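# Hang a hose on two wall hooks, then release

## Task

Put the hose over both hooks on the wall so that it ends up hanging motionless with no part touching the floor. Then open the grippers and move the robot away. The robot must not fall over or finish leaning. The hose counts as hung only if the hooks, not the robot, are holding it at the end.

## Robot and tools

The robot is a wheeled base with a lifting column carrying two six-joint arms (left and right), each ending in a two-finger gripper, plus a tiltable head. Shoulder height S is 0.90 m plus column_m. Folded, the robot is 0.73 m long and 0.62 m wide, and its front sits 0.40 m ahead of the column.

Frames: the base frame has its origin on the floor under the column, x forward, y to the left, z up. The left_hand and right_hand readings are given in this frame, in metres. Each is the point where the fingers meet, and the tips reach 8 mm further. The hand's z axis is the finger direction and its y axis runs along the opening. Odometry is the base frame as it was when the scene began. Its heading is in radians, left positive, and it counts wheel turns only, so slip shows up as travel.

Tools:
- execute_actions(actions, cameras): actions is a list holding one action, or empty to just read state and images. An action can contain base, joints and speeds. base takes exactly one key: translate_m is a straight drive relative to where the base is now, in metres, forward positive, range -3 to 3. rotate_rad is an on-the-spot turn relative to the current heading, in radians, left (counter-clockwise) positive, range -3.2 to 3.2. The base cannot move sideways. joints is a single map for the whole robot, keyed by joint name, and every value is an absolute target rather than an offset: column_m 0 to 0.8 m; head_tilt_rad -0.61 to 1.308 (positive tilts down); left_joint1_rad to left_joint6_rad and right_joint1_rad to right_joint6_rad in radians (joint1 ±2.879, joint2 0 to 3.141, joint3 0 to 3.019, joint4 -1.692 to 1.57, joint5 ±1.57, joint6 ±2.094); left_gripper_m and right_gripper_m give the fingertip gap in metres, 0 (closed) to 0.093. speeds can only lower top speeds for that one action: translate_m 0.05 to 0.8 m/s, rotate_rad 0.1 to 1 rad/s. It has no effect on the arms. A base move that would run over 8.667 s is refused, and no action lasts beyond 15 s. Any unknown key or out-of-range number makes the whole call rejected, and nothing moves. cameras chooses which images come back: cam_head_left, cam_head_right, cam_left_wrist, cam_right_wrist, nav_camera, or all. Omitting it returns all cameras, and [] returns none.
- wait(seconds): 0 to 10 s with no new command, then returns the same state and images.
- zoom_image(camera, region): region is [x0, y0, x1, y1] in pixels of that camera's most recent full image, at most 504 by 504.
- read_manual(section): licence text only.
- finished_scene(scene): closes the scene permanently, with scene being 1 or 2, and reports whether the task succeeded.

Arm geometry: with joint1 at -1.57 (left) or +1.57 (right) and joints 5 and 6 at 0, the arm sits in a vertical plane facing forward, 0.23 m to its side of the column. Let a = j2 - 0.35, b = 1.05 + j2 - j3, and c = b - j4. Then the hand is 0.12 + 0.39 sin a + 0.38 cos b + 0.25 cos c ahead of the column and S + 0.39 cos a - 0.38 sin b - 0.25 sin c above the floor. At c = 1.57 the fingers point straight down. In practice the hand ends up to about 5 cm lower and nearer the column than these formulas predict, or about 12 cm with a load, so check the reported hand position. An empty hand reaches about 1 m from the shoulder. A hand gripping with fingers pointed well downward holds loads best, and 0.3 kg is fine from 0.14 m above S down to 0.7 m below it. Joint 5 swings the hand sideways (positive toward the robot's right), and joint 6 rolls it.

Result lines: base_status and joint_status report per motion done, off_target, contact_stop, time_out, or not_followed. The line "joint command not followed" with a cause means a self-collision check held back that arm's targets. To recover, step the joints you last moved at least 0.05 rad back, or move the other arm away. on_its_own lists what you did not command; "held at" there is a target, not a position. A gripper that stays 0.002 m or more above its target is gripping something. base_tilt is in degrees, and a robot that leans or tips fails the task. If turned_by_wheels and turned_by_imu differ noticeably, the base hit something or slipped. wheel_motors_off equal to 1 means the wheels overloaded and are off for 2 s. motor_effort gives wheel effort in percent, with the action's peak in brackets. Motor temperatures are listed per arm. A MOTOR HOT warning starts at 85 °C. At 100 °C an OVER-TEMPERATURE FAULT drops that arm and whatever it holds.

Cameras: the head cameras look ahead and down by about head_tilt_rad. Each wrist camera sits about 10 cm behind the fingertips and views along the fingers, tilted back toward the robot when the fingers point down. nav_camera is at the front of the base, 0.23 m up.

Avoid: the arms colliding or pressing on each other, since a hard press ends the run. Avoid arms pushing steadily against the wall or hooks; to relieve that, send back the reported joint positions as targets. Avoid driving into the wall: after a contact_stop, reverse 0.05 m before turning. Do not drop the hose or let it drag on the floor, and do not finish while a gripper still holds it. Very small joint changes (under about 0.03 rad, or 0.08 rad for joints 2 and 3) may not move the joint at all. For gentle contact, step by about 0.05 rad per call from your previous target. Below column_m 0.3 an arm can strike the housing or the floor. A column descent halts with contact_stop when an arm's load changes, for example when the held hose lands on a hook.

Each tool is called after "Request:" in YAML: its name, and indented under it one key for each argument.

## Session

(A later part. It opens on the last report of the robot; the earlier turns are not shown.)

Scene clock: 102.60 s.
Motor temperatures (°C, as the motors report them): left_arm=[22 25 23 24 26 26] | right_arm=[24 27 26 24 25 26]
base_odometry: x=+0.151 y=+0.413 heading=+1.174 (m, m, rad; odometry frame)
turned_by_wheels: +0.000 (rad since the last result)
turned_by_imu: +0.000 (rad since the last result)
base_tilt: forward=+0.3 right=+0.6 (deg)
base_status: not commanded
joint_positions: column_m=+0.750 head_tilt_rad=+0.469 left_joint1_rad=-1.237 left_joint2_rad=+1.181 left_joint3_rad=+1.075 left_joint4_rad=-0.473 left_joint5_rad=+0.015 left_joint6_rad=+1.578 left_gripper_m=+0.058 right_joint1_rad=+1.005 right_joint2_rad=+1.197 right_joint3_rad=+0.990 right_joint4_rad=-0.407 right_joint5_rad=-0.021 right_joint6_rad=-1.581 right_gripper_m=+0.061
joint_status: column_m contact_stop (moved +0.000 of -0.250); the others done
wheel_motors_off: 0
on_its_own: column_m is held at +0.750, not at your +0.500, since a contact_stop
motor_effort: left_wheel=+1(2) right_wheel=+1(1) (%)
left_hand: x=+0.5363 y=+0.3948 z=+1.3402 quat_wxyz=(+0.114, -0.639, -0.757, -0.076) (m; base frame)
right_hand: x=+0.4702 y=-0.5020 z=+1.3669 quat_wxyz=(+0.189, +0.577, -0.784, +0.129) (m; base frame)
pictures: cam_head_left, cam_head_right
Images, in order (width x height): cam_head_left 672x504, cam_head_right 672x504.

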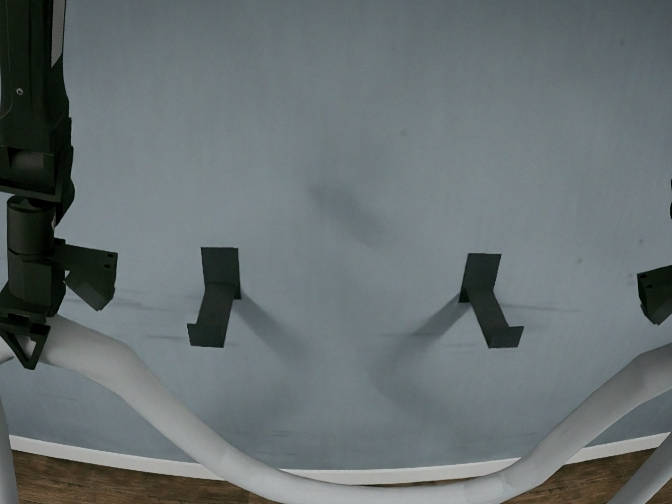

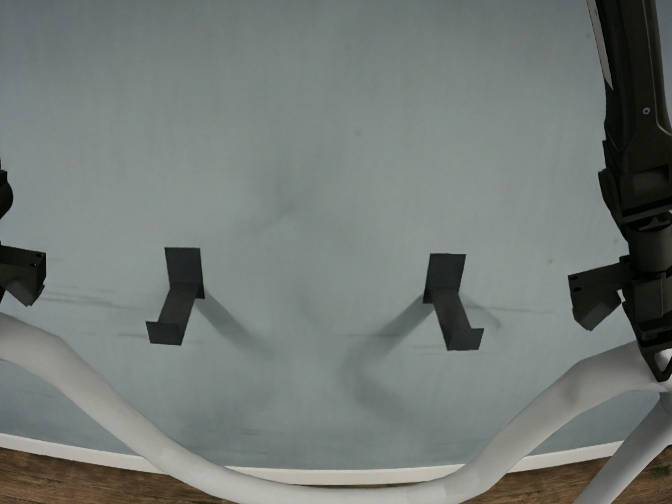

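Request:
execute_actions:
  actions:
    - {"joints":{"column_m":0.8}}
  cameras: []

Request:
wait:
  seconds: 1

Request:
execute_actions:
  actions:
    - {"joints":{"column_m":0.5,"head_tilt_rad":0.35}}
  cameras: ["cam_head_left","cam_head_right"]

Scene clock: 104.43 s.
Motor temperatures (°C, as the motors report them): left_arm=[22 25 23 24 26 26] | right_arm=[24 27 26 24 25 26]
base_odometry: x=+0.151 y=+0.413 heading=+1.174 (m, m, rad; odometry frame)
turned_by_wheels: +0.000 (rad since the last result)
turned_by_imu: +0.000 (rad since the last result)
base_tilt: forward=+0.3 right=+0.6 (deg)
base_status: not commanded
joint_positions: column_m=+0.800 head_tilt_rad=+0.468 left_joint1_rad=-1.239 left_joint2_rad=+1.181 left_joint3_rad=+1.075 left_joint4_rad=-0.473 left_joint5_rad=+0.018 left_joint6_rad=+1.579 left_gripper_m=+0.058 right_joint1_rad=+1.005 right_joint2_rad=+1.197 right_joint3_rad=+0.990 right_joint4_rad=-0.407 right_joint5_rad=-0.022 right_joint6_rad=-1.581 right_gripper_m=+0.061
joint_status: all done
wheel_motors_off: 0
motor_effort: left_wheel=+1(2) right_wheel=-3(1) (%)
left_hand: x=+0.5366 y=+0.3929 z=+1.3897 quat_wxyz=(+0.112, -0.640, -0.757, -0.074) (m; base frame)
right_hand: x=+0.4702 y=-0.5020 z=+1.4168 quat_wxyz=(+0.189, +0.577, -0.784, +0.129) (m; base frame)
pictures: none
No camera images: the call's "cameras" was empty. Leave "cameras" out to get every camera's image.

Scene clock: 105.43 s.
Motor temperatures (°C, as the motors report them): left_arm=[22 25 23 24 26 26] | right_arm=[24 27 26 24 25 26]
base_odometry: x=+0.151 y=+0.413 heading=+1.174 (m, m, rad; odometry frame)
turned_by_wheels: +0.000 (rad since the last result)
turned_by_imu: +0.000 (rad since the last result)
base_tilt: forward=+0.3 right=+0.5 (deg)
base_status: not commanded
joint_positions: column_m=+0.800 head_tilt_rad=+0.468 left_joint1_rad=-1.239 left_joint2_rad=+1.181 left_joint3_rad=+1.075 left_joint4_rad=-0.473 left_joint5_rad=+0.017 left_joint6_rad=+1.579 left_gripper_m=+0.058 right_joint1_rad=+1.005 right_joint2_rad=+1.197 right_joint3_rad=+0.990 right_joint4_rad=-0.407 right_joint5_rad=-0.022 right_joint6_rad=-1.581 right_gripper_m=+0.061
joint_status: all done
wheel_motors_off: 0
motor_effort: left_wheel=+2(2) right_wheel=-3(1) (%)
left_hand: x=+0.5366 y=+0.3931 z=+1.3897 quat_wxyz=(+0.112, -0.640, -0.757, -0.074) (m; base frame)
right_hand: x=+0.4702 y=-0.5020 z=+1.4168 quat_wxyz=(+0.189, +0.577, -0.784, +0.129) (m; base frame)
wait: 1.00 s; at rest by 0.27 s
pictures: cam_head_left, cam_head_right, cam_left_wrist, cam_right_wrist, nav_camera
Images, in order (width x height): cam_head_left 672x504, cam_head_right 672x504, cam_left_wrist 504x504, cam_right_wrist 504x504, nav_camera 672x504.

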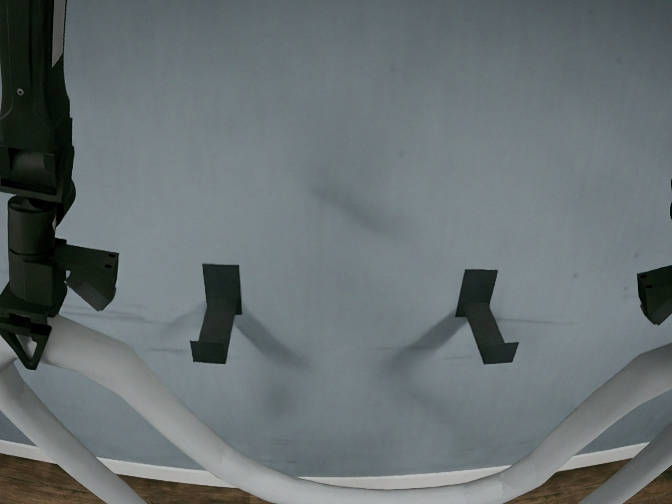

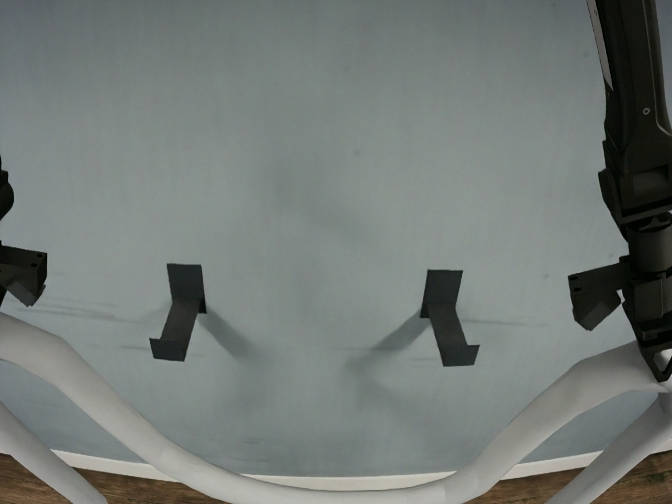

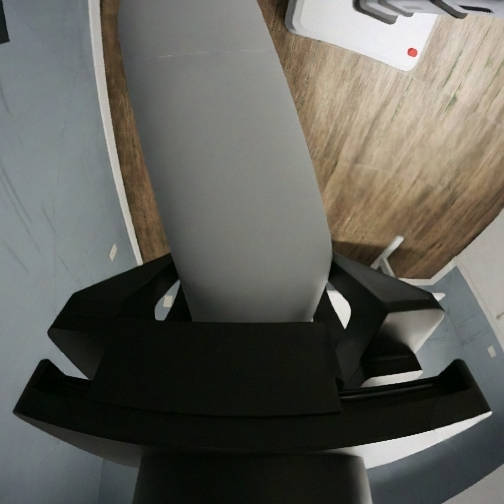

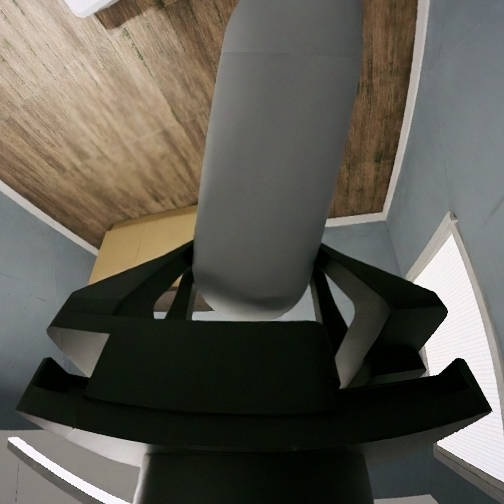

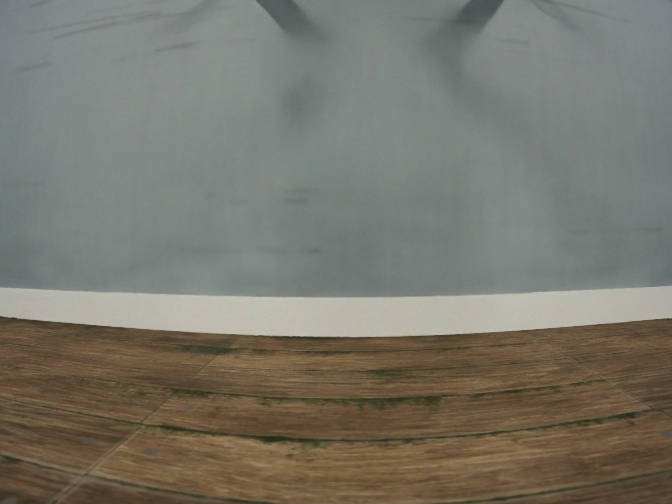

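Scene clock: 109.87 s.
Motor temperatures (°C, as the motors report them): left_arm=[22 25 23 24 26 26] | right_arm=[24 27 26 24 25 26]
base_odometry: x=+0.151 y=+0.413 heading=+1.174 (m, m, rad; odometry frame)
turned_by_wheels: +0.000 (rad since the last result)
turned_by_imu: +0.000 (rad since the last result)
base_tilt: forward=+0.2 right=+0.6 (deg)
base_status: not commanded
joint_positions: column_m=+0.500 head_tilt_rad=+0.369 left_joint1_rad=-1.239 left_joint2_rad=+1.181 left_joint3_rad=+1.075 left_joint4_rad=-0.473 left_joint5_rad=+0.018 left_joint6_rad=+1.579 left_gripper_m=+0.058 right_joint1_rad=+1.005 right_joint2_rad=+1.197 right_joint3_rad=+0.990 right_joint4_rad=-0.407 right_joint5_rad=-0.022 right_joint6_rad=-1.581 right_gripper_m=+0.061
joint_status: all done
wheel_motors_off: 0
motor_effort: left_wheel=+1(2) right_wheel=-2(0) (%)
left_hand: x=+0.5366 y=+0.3931 z=+1.0899 quat_wxyz=(+0.112, -0.640, -0.757, -0.074) (m; base frame)
right_hand: x=+0.4704 y=-0.5019 z=+1.1171 quat_wxyz=(+0.189, +0.577, -0.784, +0.129) (m; base frame)
pictures: cam_head_left, cam_head_right
Images, in order (width x height): cam_head_left 672x504, cam_head_right 672x504.

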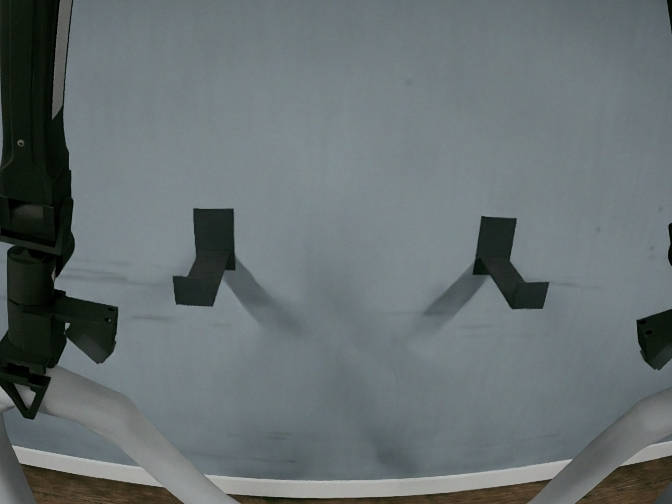

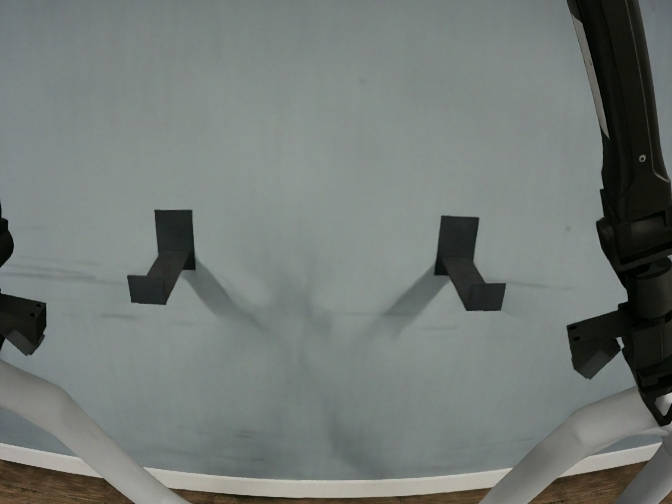

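Request:
execute_actions:
  actions:
    - {"joints":{"left_joint1_rad":-1.08,"right_joint1_rad":0.9,"column_m":0.55,"head_tilt_rad":0.6}}
  cameras: []

Request:
execute_actions:
  actions:
    - {"base":{"translate_m":0.5},"speeds":{"translate_m":0.2}}
  cameras: ["cam_head_left","cam_head_right"]

Scene clock: 113.03 s.
Motor temperatures (°C, as the motors report them): left_arm=[22 25 23 24 26 26] | right_arm=[24 27 26 24 25 26]
base_odometry: x=+0.151 y=+0.413 heading=+1.174 (m, m, rad; odometry frame)
turned_by_wheels: +0.000 (rad since the last result)
turned_by_imu: +0.000 (rad since the last result)
base_tilt: forward=+0.3 right=+0.6 (deg)
base_status: not commanded
joint_positions: column_m=+0.550 head_tilt_rad=+0.603 left_joint1_rad=-1.101 left_joint2_rad=+1.181 left_joint3_rad=+1.075 left_joint4_rad=-0.473 left_joint5_rad=+0.021 left_joint6_rad=+1.580 left_gripper_m=+0.058 right_joint1_rad=+0.942 right_joint2_rad=+1.197 right_joint3_rad=+0.990 right_joint4_rad=-0.407 right_joint5_rad=-0.024 right_joint6_rad=-1.584 right_gripper_m=+0.061
joint_status: all done
wheel_motors_off: 0
motor_effort: left_wheel=+2(2) right_wheel=-3(2) (%)
left_hand: x=+0.5227 y=+0.4597 z=+1.1637 quat_wxyz=(+0.152, -0.606, -0.773, -0.114) (m; base frame)
right_hand: x=+0.4614 y=-0.5288 z=+1.1826 quat_wxyz=(+0.206, +0.561, -0.788, +0.146) (m; base frame)
pictures: none
No camera images: the call's "cameras" was empty. Leave "cameras" out to get every camera's image.

Scene clock: 116.40 s.
Motor temperatures (°C, as the motors report them): left_arm=[22 25 23 24 26 26] | right_arm=[24 27 26 24 26 26]
base_odometry: x=+0.344 y=+0.874 heading=+1.175 (m, m, rad; odometry frame)
turned_by_wheels: +0.001 (rad since the last result)
turned_by_imu: +0.000 (rad since the last result)
base_tilt: forward=+0.3 right=+0.6 (deg)
base_status: done
joint_positions: column_m=+0.550 head_tilt_rad=+0.604 left_joint1_rad=-1.101 left_joint2_rad=+1.181 left_joint3_rad=+1.067 left_joint4_rad=-0.481 left_joint5_rad=+0.013 left_joint6_rad=+1.612 left_gripper_m=+0.058 right_joint1_rad=+0.941 right_joint2_rad=+1.197 right_joint3_rad=+0.980 right_joint4_rad=-0.421 right_joint5_rad=-0.013 right_joint6_rad=-1.622 right_gripper_m=+0.061
joint_status: not commanded
wheel_motors_off: 0
motor_effort: left_wheel=+2(30) right_wheel=-1(28) (%)
left_hand: x=+0.5158 y=+0.4595 z=+1.1629 quat_wxyz=(+0.161, -0.617, -0.763, -0.107) (m; base frame)
right_hand: x=+0.4515 y=-0.5282 z=+1.1824 quat_wxyz=(+0.220, +0.572, -0.778, +0.135) (m; base frame)
pictures: cam_head_left, cam_head_right
Images, in order (width x height): cam_head_left 672x504, cam_head_right 672x504.

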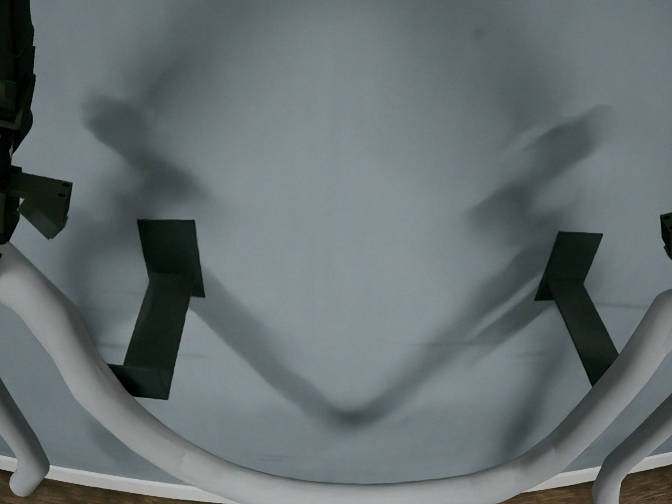

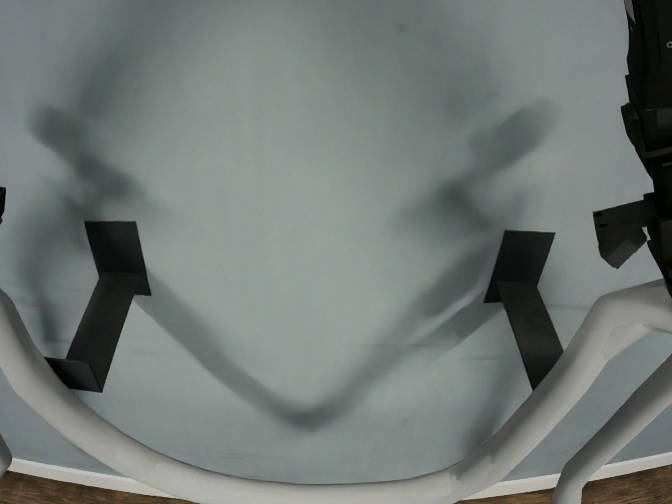

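Request:
execute_actions:
  actions:
    - {"base":{"translate_m":-0.04},"joints":{"column_m":0.78,"head_tilt_rad":0.85}}
  cameras: []

Request:
execute_actions:
  actions:
    - {"base":{"translate_m":0.13},"speeds":{"translate_m":0.15}}
  cameras: ["cam_head_left","cam_head_right"]

Scene clock: 120.93 s.
Motor temperatures (°C, as the motors report them): left_arm=[22 25 23 24 26 26] | right_arm=[24 27 26 24 26 26]
base_odometry: x=+0.329 y=+0.837 heading=+1.174 (m, m, rad; odometry frame)
turned_by_wheels: -0.001 (rad since the last result)
turned_by_imu: -0.001 (rad since the last result)
base_tilt: forward=+0.3 right=+0.6 (deg)
base_status: done
joint_positions: column_m=+0.780 head_tilt_rad=+0.852 left_joint1_rad=-1.102 left_joint2_rad=+1.181 left_joint3_rad=+1.067 left_joint4_rad=-0.481 left_joint5_rad=+0.020 left_joint6_rad=+1.596 left_gripper_m=+0.058 right_joint1_rad=+0.941 right_joint2_rad=+1.197 right_joint3_rad=+0.980 right_joint4_rad=-0.415 right_joint5_rad=-0.023 right_joint6_rad=-1.603 right_gripper_m=+0.061
joint_status: all done
wheel_motors_off: 0
motor_effort: left_wheel=-5(53) right_wheel=+1(33) (%)
left_hand: x=+0.5160 y=+0.4582 z=+1.3921 quat_wxyz=(+0.157, -0.611, -0.769, -0.106) (m; base frame)
right_hand: x=+0.4532 y=-0.5276 z=+1.4115 quat_wxyz=(+0.213, +0.566, -0.784, +0.137) (m; base frame)
pictures: none
No camera images: the call's "cameras" was empty. Leave "cameras" out to get every camera's image.

Scene clock: 122.63 s.
Motor temperatures (°C, as the motors report them): left_arm=[22 25 23 24 26 26] | right_arm=[24 27 26 24 26 26]
base_odometry: x=+0.379 y=+0.957 heading=+1.174 (m, m, rad; odometry frame)
turned_by_wheels: +0.001 (rad since the last result)
turned_by_imu: +0.001 (rad since the last result)
base_tilt: forward=+0.3 right=+0.6 (deg)
base_status: done
joint_positions: column_m=+0.780 head_tilt_rad=+0.852 left_joint1_rad=-1.103 left_joint2_rad=+1.181 left_joint3_rad=+1.074 left_joint4_rad=-0.481 left_joint5_rad=+0.021 left_joint6_rad=+1.596 left_gripper_m=+0.058 right_joint1_rad=+0.941 right_joint2_rad=+1.196 right_joint3_rad=+0.980 right_joint4_rad=-0.410 right_joint5_rad=-0.024 right_joint6_rad=-1.603 right_gripper_m=+0.061
joint_status: not commanded
wheel_motors_off: 0
motor_effort: left_wheel=+2(42) right_wheel=-1(30) (%)
left_hand: x=+0.5201 y=+0.4583 z=+1.3930 quat_wxyz=(+0.155, -0.612, -0.768, -0.109) (m; base frame)
right_hand: x=+0.4546 y=-0.5277 z=+1.4117 quat_wxyz=(+0.211, +0.567, -0.784, +0.139) (m; base frame)
pictures: cam_head_left, cam_head_right
Images, in order (width x height): cam_head_left 672x504, cam_head_right 672x504.

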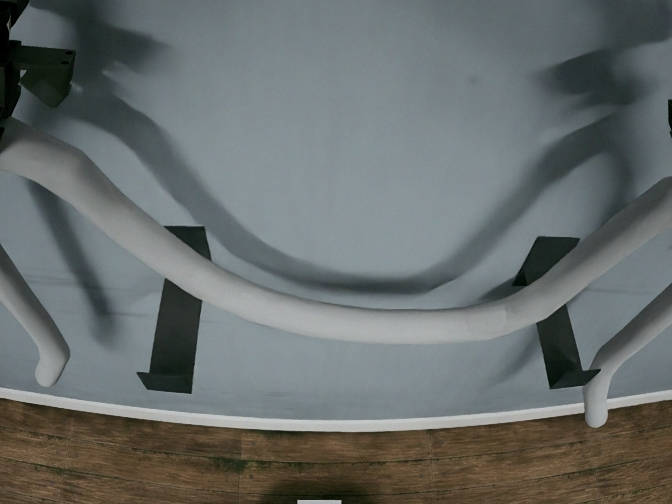

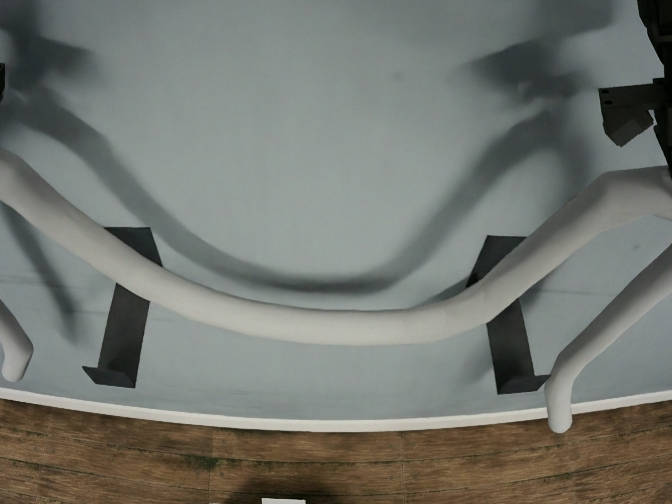

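Request:
execute_actions:
  actions:
    - {"joints":{"column_m":0.5,"head_tilt_rad":0.7}}
  cameras: ["cam_head_left","cam_head_right"]

Scene clock: 127.30 s.
Motor temperatures (°C, as the motors report them): left_arm=[22 25 23 24 26 26] | right_arm=[24 27 26 24 26 26]
base_odometry: x=+0.379 y=+0.957 heading=+1.174 (m, m, rad; odometry frame)
turned_by_wheels: +0.000 (rad since the last result)
turned_by_imu: +0.000 (rad since the last result)
base_tilt: forward=+0.3 right=+0.6 (deg)
base_status: not commanded
joint_positions: column_m=+0.500 head_tilt_rad=+0.717 left_joint1_rad=-1.103 left_joint2_rad=+1.181 left_joint3_rad=+1.074 left_joint4_rad=-0.481 left_joint5_rad=+0.023 left_joint6_rad=+1.596 left_gripper_m=+0.058 right_joint1_rad=+0.941 right_joint2_rad=+1.195 right_joint3_rad=+0.980 right_joint4_rad=-0.410 right_joint5_rad=-0.024 right_joint6_rad=-1.603 right_gripper_m=+0.060
joint_status: all done
wheel_motors_off: 0
motor_effort: left_wheel=+2(2) right_wheel=-3(3) (%)
left_hand: x=+0.5202 y=+0.4581 z=+1.1131 quat_wxyz=(+0.154, -0.612, -0.768, -0.108) (m; base frame)
right_hand: x=+0.4553 y=-0.5276 z=+1.1326 quat_wxyz=(+0.211, +0.567, -0.784, +0.140) (m; base frame)
pictures: cam_head_left, cam_head_right
Images, in order (width x height): cam_head_left 672x504, cam_head_right 672x504.

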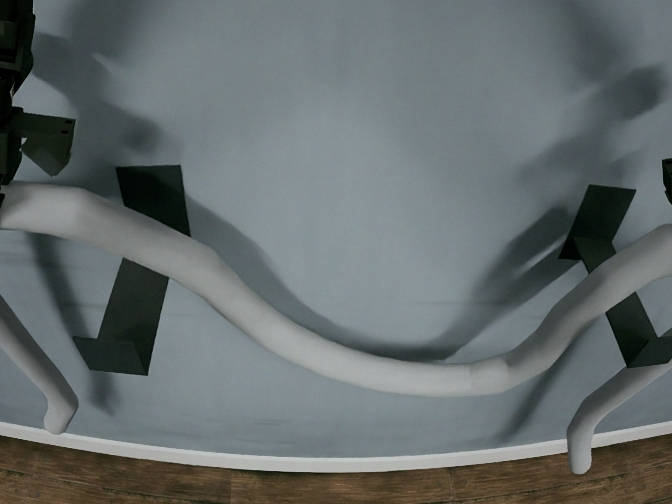

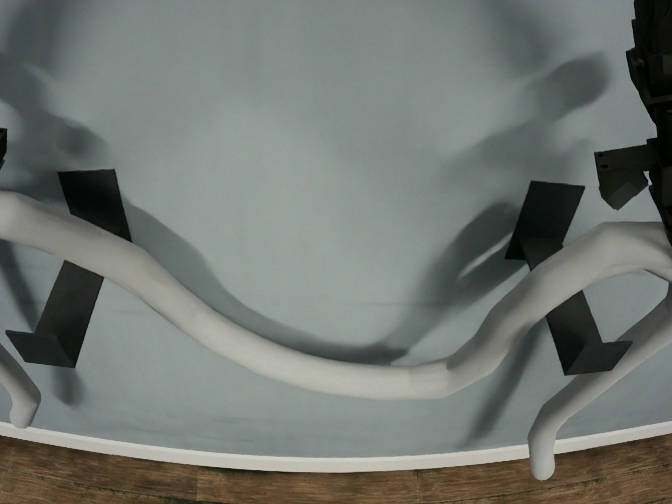

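Request:
execute_actions:
  actions:
    - {"joints":{"column_m":0.46}}
  cameras: []

Request:
execute_actions:
  actions:
    - {"joints":{"left_gripper_m":0.093,"right_gripper_m":0.093}}
  cameras: []

Request:
execute_actions:
  actions:
    - {"joints":{"column_m":0.62}}
  cameras: []

Request:
execute_actions:
  actions:
    - {"base":{"translate_m":-0.7},"joints":{"head_tilt_rad":0.6}}
  cameras: ["cam_head_left","cam_head_right"]

Scene clock: 129.43 s.
Motor temperatures (°C, as the motors report them): left_arm=[22 25 23 24 26 26] | right_arm=[24 27 26 24 26 26]
base_odometry: x=+0.379 y=+0.957 heading=+1.174 (m, m, rad; odometry frame)
turned_by_wheels: +0.000 (rad since the last result)
turned_by_imu: +0.000 (rad since the last result)
base_tilt: forward=+0.3 right=+0.6 (deg)
base_status: not commanded
joint_positions: column_m=+0.460 head_tilt_rad=+0.716 left_joint1_rad=-1.103 left_joint2_rad=+1.178 left_joint3_rad=+1.074 left_joint4_rad=-0.481 left_joint5_rad=+0.024 left_joint6_rad=+1.596 left_gripper_m=+0.058 right_joint1_rad=+0.941 right_joint2_rad=+1.189 right_joint3_rad=+0.980 right_joint4_rad=-0.410 right_joint5_rad=-0.023 right_joint6_rad=-1.603 right_gripper_m=+0.060
joint_status: all done
wheel_motors_off: 0
motor_effort: left_wheel=+3(3) right_wheel=+0(3) (%)
left_hand: x=+0.5214 y=+0.4576 z=+1.0744 quat_wxyz=(+0.153, -0.612, -0.768, -0.109) (m; base frame)
right_hand: x=+0.4574 y=-0.5272 z=+1.0947 quat_wxyz=(+0.209, +0.568, -0.783, +0.143) (m; base frame)
pictures: none
No camera images: the call's "cameras" was empty. Leave "cameras" out to get every camera's image.

Scene clock: 130.20 s.
Motor temperatures (°C, as the motors report them): left_arm=[22 25 23 24 26 26] | right_arm=[24 27 26 24 26 26]
base_odometry: x=+0.379 y=+0.957 heading=+1.174 (m, m, rad; odometry frame)
turned_by_wheels: +0.000 (rad since the last result)
turned_by_imu: +0.000 (rad since the last result)
base_tilt: forward=+0.3 right=+0.6 (deg)
base_status: not commanded
joint_positions: column_m=+0.460 head_tilt_rad=+0.716 left_joint1_rad=-1.085 left_joint2_rad=+1.161 left_joint3_rad=+1.082 left_joint4_rad=-0.481 left_joint5_rad=+0.004 left_joint6_rad=+1.585 left_gripper_m=+0.093 right_joint1_rad=+0.915 right_joint2_rad=+1.166 right_joint3_rad=+0.980 right_joint4_rad=-0.408 right_joint5_rad=-0.002 right_joint6_rad=-1.587 right_gripper_m=+0.093
joint_status: all done
wheel_motors_off: 0
motor_effort: left_wheel=+3(3) right_wheel=-4(2) (%)
left_hand: x=+0.5291 y=+0.4680 z=+1.0874 quat_wxyz=(+0.158, -0.604, -0.770, -0.131) (m; base frame)
right_hand: x=+0.4610 y=-0.5388 z=+1.1114 quat_wxyz=(+0.217, +0.555, -0.785, +0.167) (m; base frame)
pictures: none
No camera images: the call's "cameras" was empty. Leave "cameras" out to get every camera's image.

Scene clock: 132.87 s.
Motor temperatures (°C, as the motors report them): left_arm=[22 25 23 24 26 26] | right_arm=[24 27 26 24 26 26]
base_odometry: x=+0.379 y=+0.957 heading=+1.174 (m, m, rad; odometry frame)
turned_by_wheels: +0.000 (rad since the last result)
turned_by_imu: +0.000 (rad since the last result)
base_tilt: forward=+0.4 right=+0.6 (deg)
base_status: not commanded
joint_positions: column_m=+0.620 head_tilt_rad=+0.716 left_joint1_rad=-1.085 left_joint2_rad=+1.161 left_joint3_rad=+1.082 left_joint4_rad=-0.481 left_joint5_rad=+0.004 left_joint6_rad=+1.585 left_gripper_m=+0.093 right_joint1_rad=+0.915 right_joint2_rad=+1.166 right_joint3_rad=+0.980 right_joint4_rad=-0.408 right_joint5_rad=-0.002 right_joint6_rad=-1.587 right_gripper_m=+0.093
joint_status: all done
wheel_motors_off: 0
motor_effort: left_wheel=+3(3) right_wheel=-3(3) (%)
left_hand: x=+0.5292 y=+0.4679 z=+1.2475 quat_wxyz=(+0.158, -0.604, -0.770, -0.131) (m; base frame)
right_hand: x=+0.4610 y=-0.5388 z=+1.2713 quat_wxyz=(+0.217, +0.555, -0.786, +0.167) (m; base frame)
pictures: none
No camera images: the call's "cameras" was empty. Leave "cameras" out to get every camera's image.

Scene clock: 135.90 s.
Motor temperatures (°C, as the motors report them): left_arm=[22 25 23 24 26 26] | right_arm=[24 27 26 24 26 26]
base_odometry: x=+0.109 y=+0.311 heading=+1.175 (m, m, rad; odometry frame)
turned_by_wheels: +0.001 (rad since the last result)
turned_by_imu: +0.003 (rad since the last result)
base_tilt: forward=+0.2 right=+0.6 (deg)
base_status: done
joint_positions: column_m=+0.620 head_tilt_rad=+0.617 left_joint1_rad=-1.085 left_joint2_rad=+1.159 left_joint3_rad=+1.087 left_joint4_rad=-0.481 left_joint5_rad=+0.003 left_joint6_rad=+1.584 left_gripper_m=+0.093 right_joint1_rad=+0.915 right_joint2_rad=+1.166 right_joint3_rad=+0.982 right_joint4_rad=-0.406 right_joint5_rad=-0.001 right_joint6_rad=-1.586 right_gripper_m=+0.093
joint_status: all done
wheel_motors_off: 0
motor_effort: left_wheel=+1(52) right_wheel=-1(37) (%)
left_hand: x=+0.5325 y=+0.4684 z=+1.2490 quat_wxyz=(+0.156, -0.604, -0.770, -0.134) (m; base frame)
right_hand: x=+0.4628 y=-0.5393 z=+1.2720 quat_wxyz=(+0.216, +0.555, -0.785, +0.170) (m; base frame)
pictures: cam_head_left, cam_head_right
Images, in order (width x height): cam_head_left 672x504, cam_head_right 672x504.

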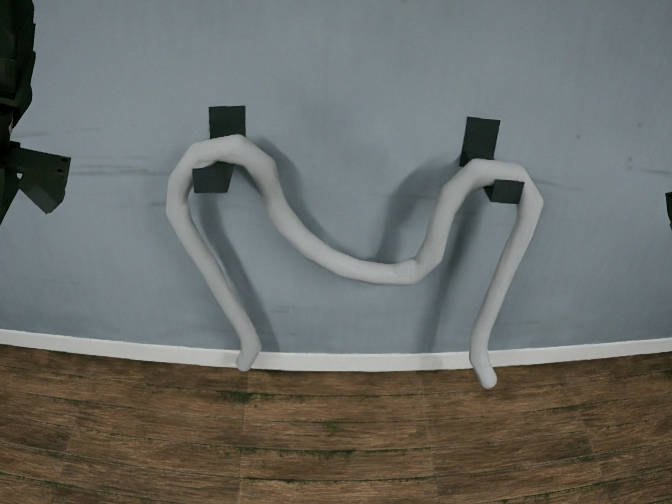

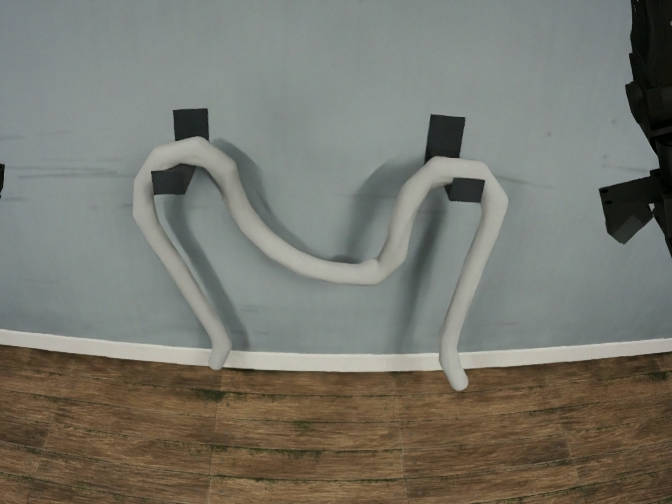

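Hung nicely. Check floor clearance with the nav camera.

Request:
wait:
  seconds: 2

Scene clock: 138.33 s.
Motor temperatures (°C, as the motors report them): left_arm=[22 25 23 24 26 26] | right_arm=[24 27 26 24 25 26]
base_odometry: x=+0.109 y=+0.311 heading=+1.175 (m, m, rad; odometry frame)
turned_by_wheels: +0.000 (rad since the last result)
turned_by_imu: +0.000 (rad since the last result)
base_tilt: forward=+0.2 right=+0.6 (deg)
base_status: done
joint_positions: column_m=+0.620 head_tilt_rad=+0.617 left_joint1_rad=-1.085 left_joint2_rad=+1.159 left_joint3_rad=+1.087 left_joint4_rad=-0.481 left_joint5_rad=+0.003 left_joint6_rad=+1.584 left_gripper_m=+0.093 right_joint1_rad=+0.915 right_joint2_rad=+1.166 right_joint3_rad=+0.982 right_joint4_rad=-0.406 right_joint5_rad=-0.001 right_joint6_rad=-1.586 right_gripper_m=+0.093
joint_status: all done
wheel_motors_off: 0
motor_effort: left_wheel=+1(52) right_wheel=+1(37) (%)
left_hand: x=+0.5325 y=+0.4684 z=+1.2490 quat_wxyz=(+0.156, -0.604, -0.770, -0.134) (m; base frame)
right_hand: x=+0.4628 y=-0.5393 z=+1.2720 quat_wxyz=(+0.216, +0.555, -0.785, +0.170) (m; base frame)
wait: 2.00 s; at rest from the start
pictures: cam_head_left, cam_head_right, cam_left_wrist, cam_right_wrist, nav_camera
Images, in order (width x height): cam_head_left 672x504, cam_head_right 672x504, cam_left_wrist 504x504, cam_right_wrist 504x504, nav_camera 672x504.

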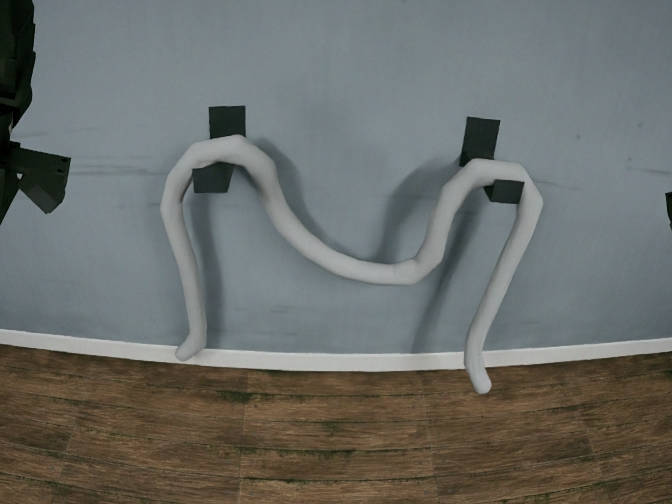

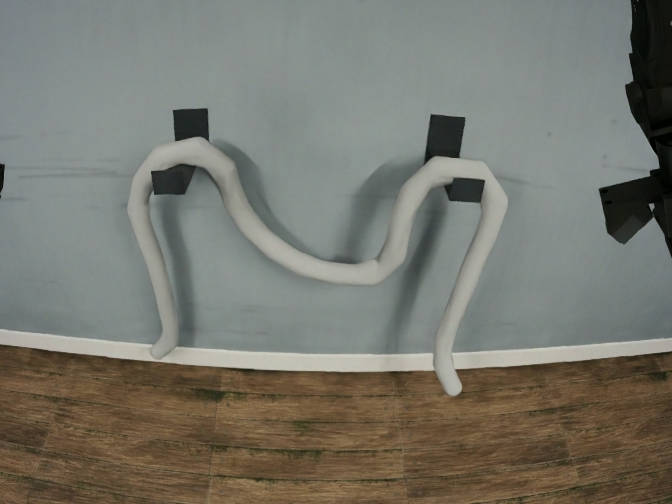

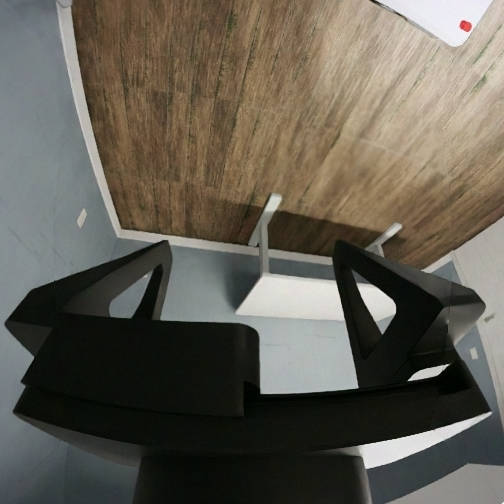

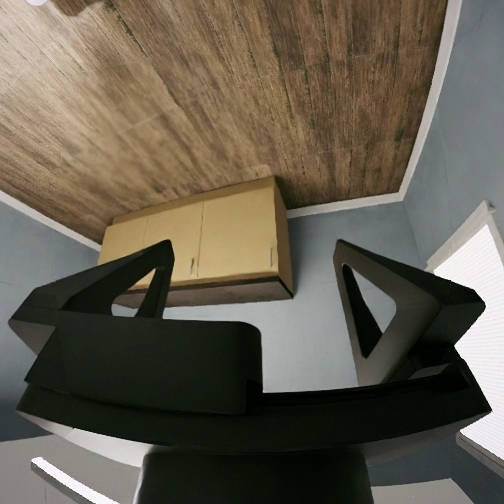

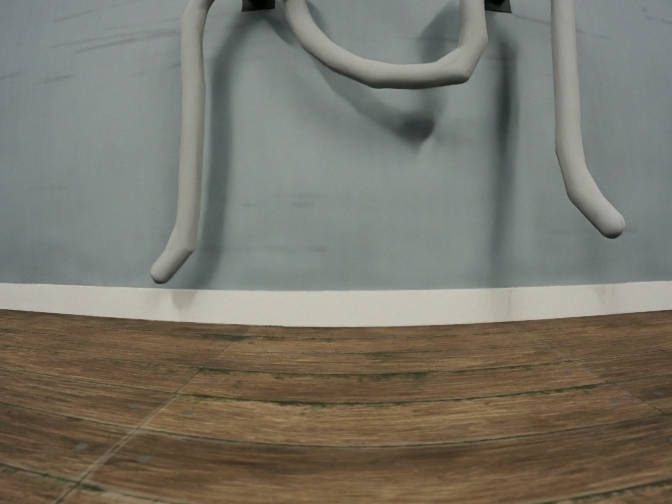

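Clear of floor; still swinging slightly.

Request:
wait:
  seconds: 8

Request:
zoom_image:
  camera: "nav_camera"
  region: [100, 0, 672, 340]

Scene clock: 146.77 s.
Motor temperatures (°C, as the motors report them): left_arm=[22 25 23 24 26 26] | right_arm=[24 27 26 24 25 26]
base_odometry: x=+0.109 y=+0.311 heading=+1.175 (m, m, rad; odometry frame)
turned_by_wheels: +0.000 (rad since the last result)
turned_by_imu: +0.001 (rad since the last result)
base_tilt: forward=+0.2 right=+0.6 (deg)
base_status: done
joint_positions: column_m=+0.620 head_tilt_rad=+0.617 left_joint1_rad=-1.085 left_joint2_rad=+1.159 left_joint3_rad=+1.087 left_joint4_rad=-0.481 left_joint5_rad=+0.003 left_joint6_rad=+1.584 left_gripper_m=+0.093 right_joint1_rad=+0.915 right_joint2_rad=+1.166 right_joint3_rad=+0.982 right_joint4_rad=-0.406 right_joint5_rad=-0.001 right_joint6_rad=-1.586 right_gripper_m=+0.093
joint_status: all done
wheel_motors_off: 0
motor_effort: left_wheel=+1(52) right_wheel=+0(37) (%)
left_hand: x=+0.5325 y=+0.4684 z=+1.2490 quat_wxyz=(+0.156, -0.604, -0.770, -0.134) (m; base frame)
right_hand: x=+0.4628 y=-0.5393 z=+1.2720 quat_wxyz=(+0.216, +0.555, -0.785, +0.170) (m; base frame)
wait: 8.00 s; at rest from the start
pictures: cam_head_left, cam_head_right, cam_left_wrist, cam_right_wrist, nav_camera
Images, in order (width x height): cam_head_left 672x504, cam_head_right 672x504, cam_left_wrist 504x504, cam_right_wrist 504x504, nav_camera 672x504.

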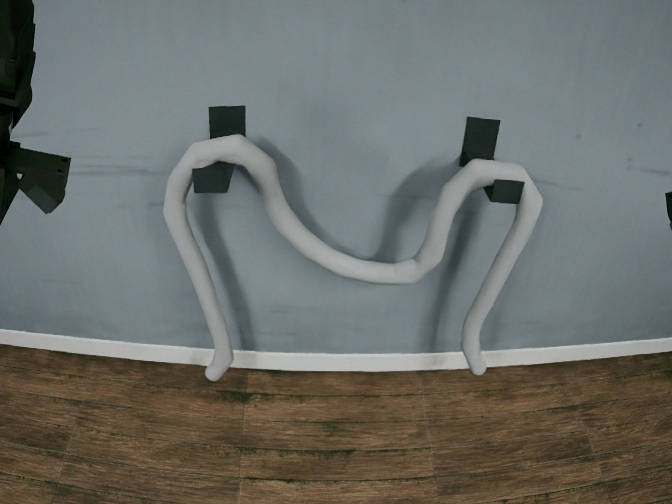

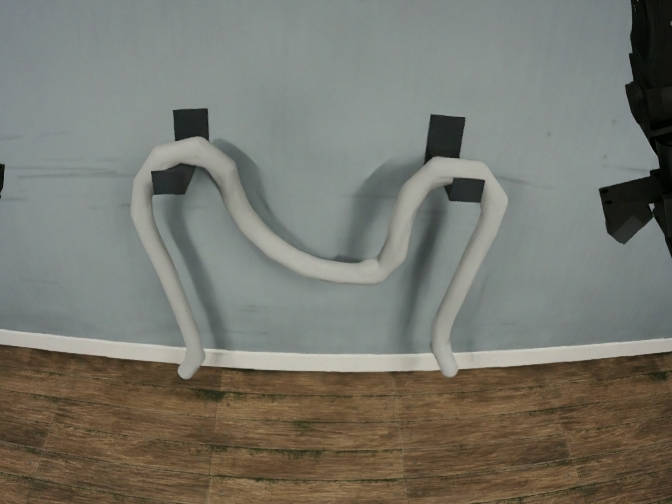

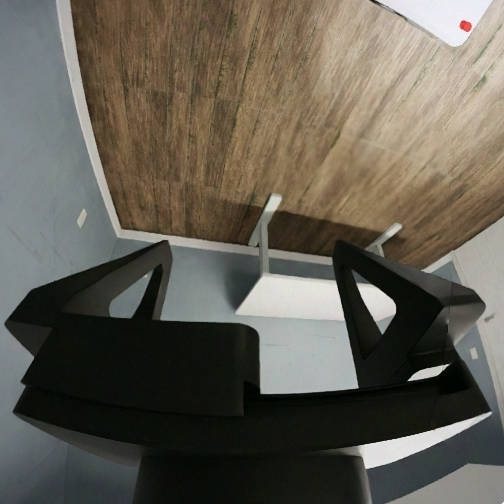

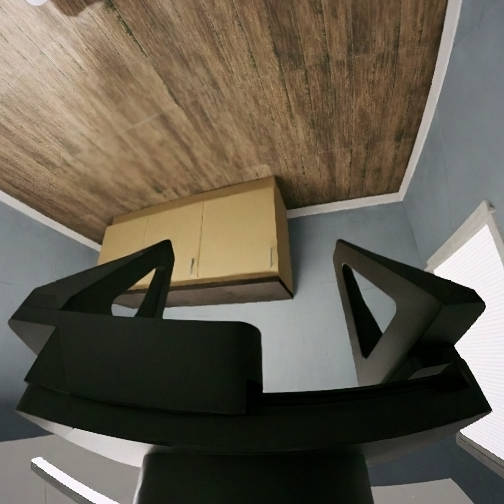

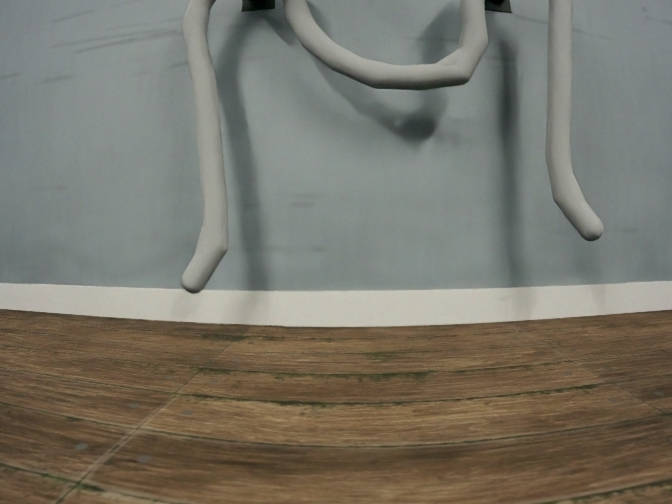

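Region (100, 0, 672, 340) is 572x340 pixels. A region can be at most 504 by 504 pixels.


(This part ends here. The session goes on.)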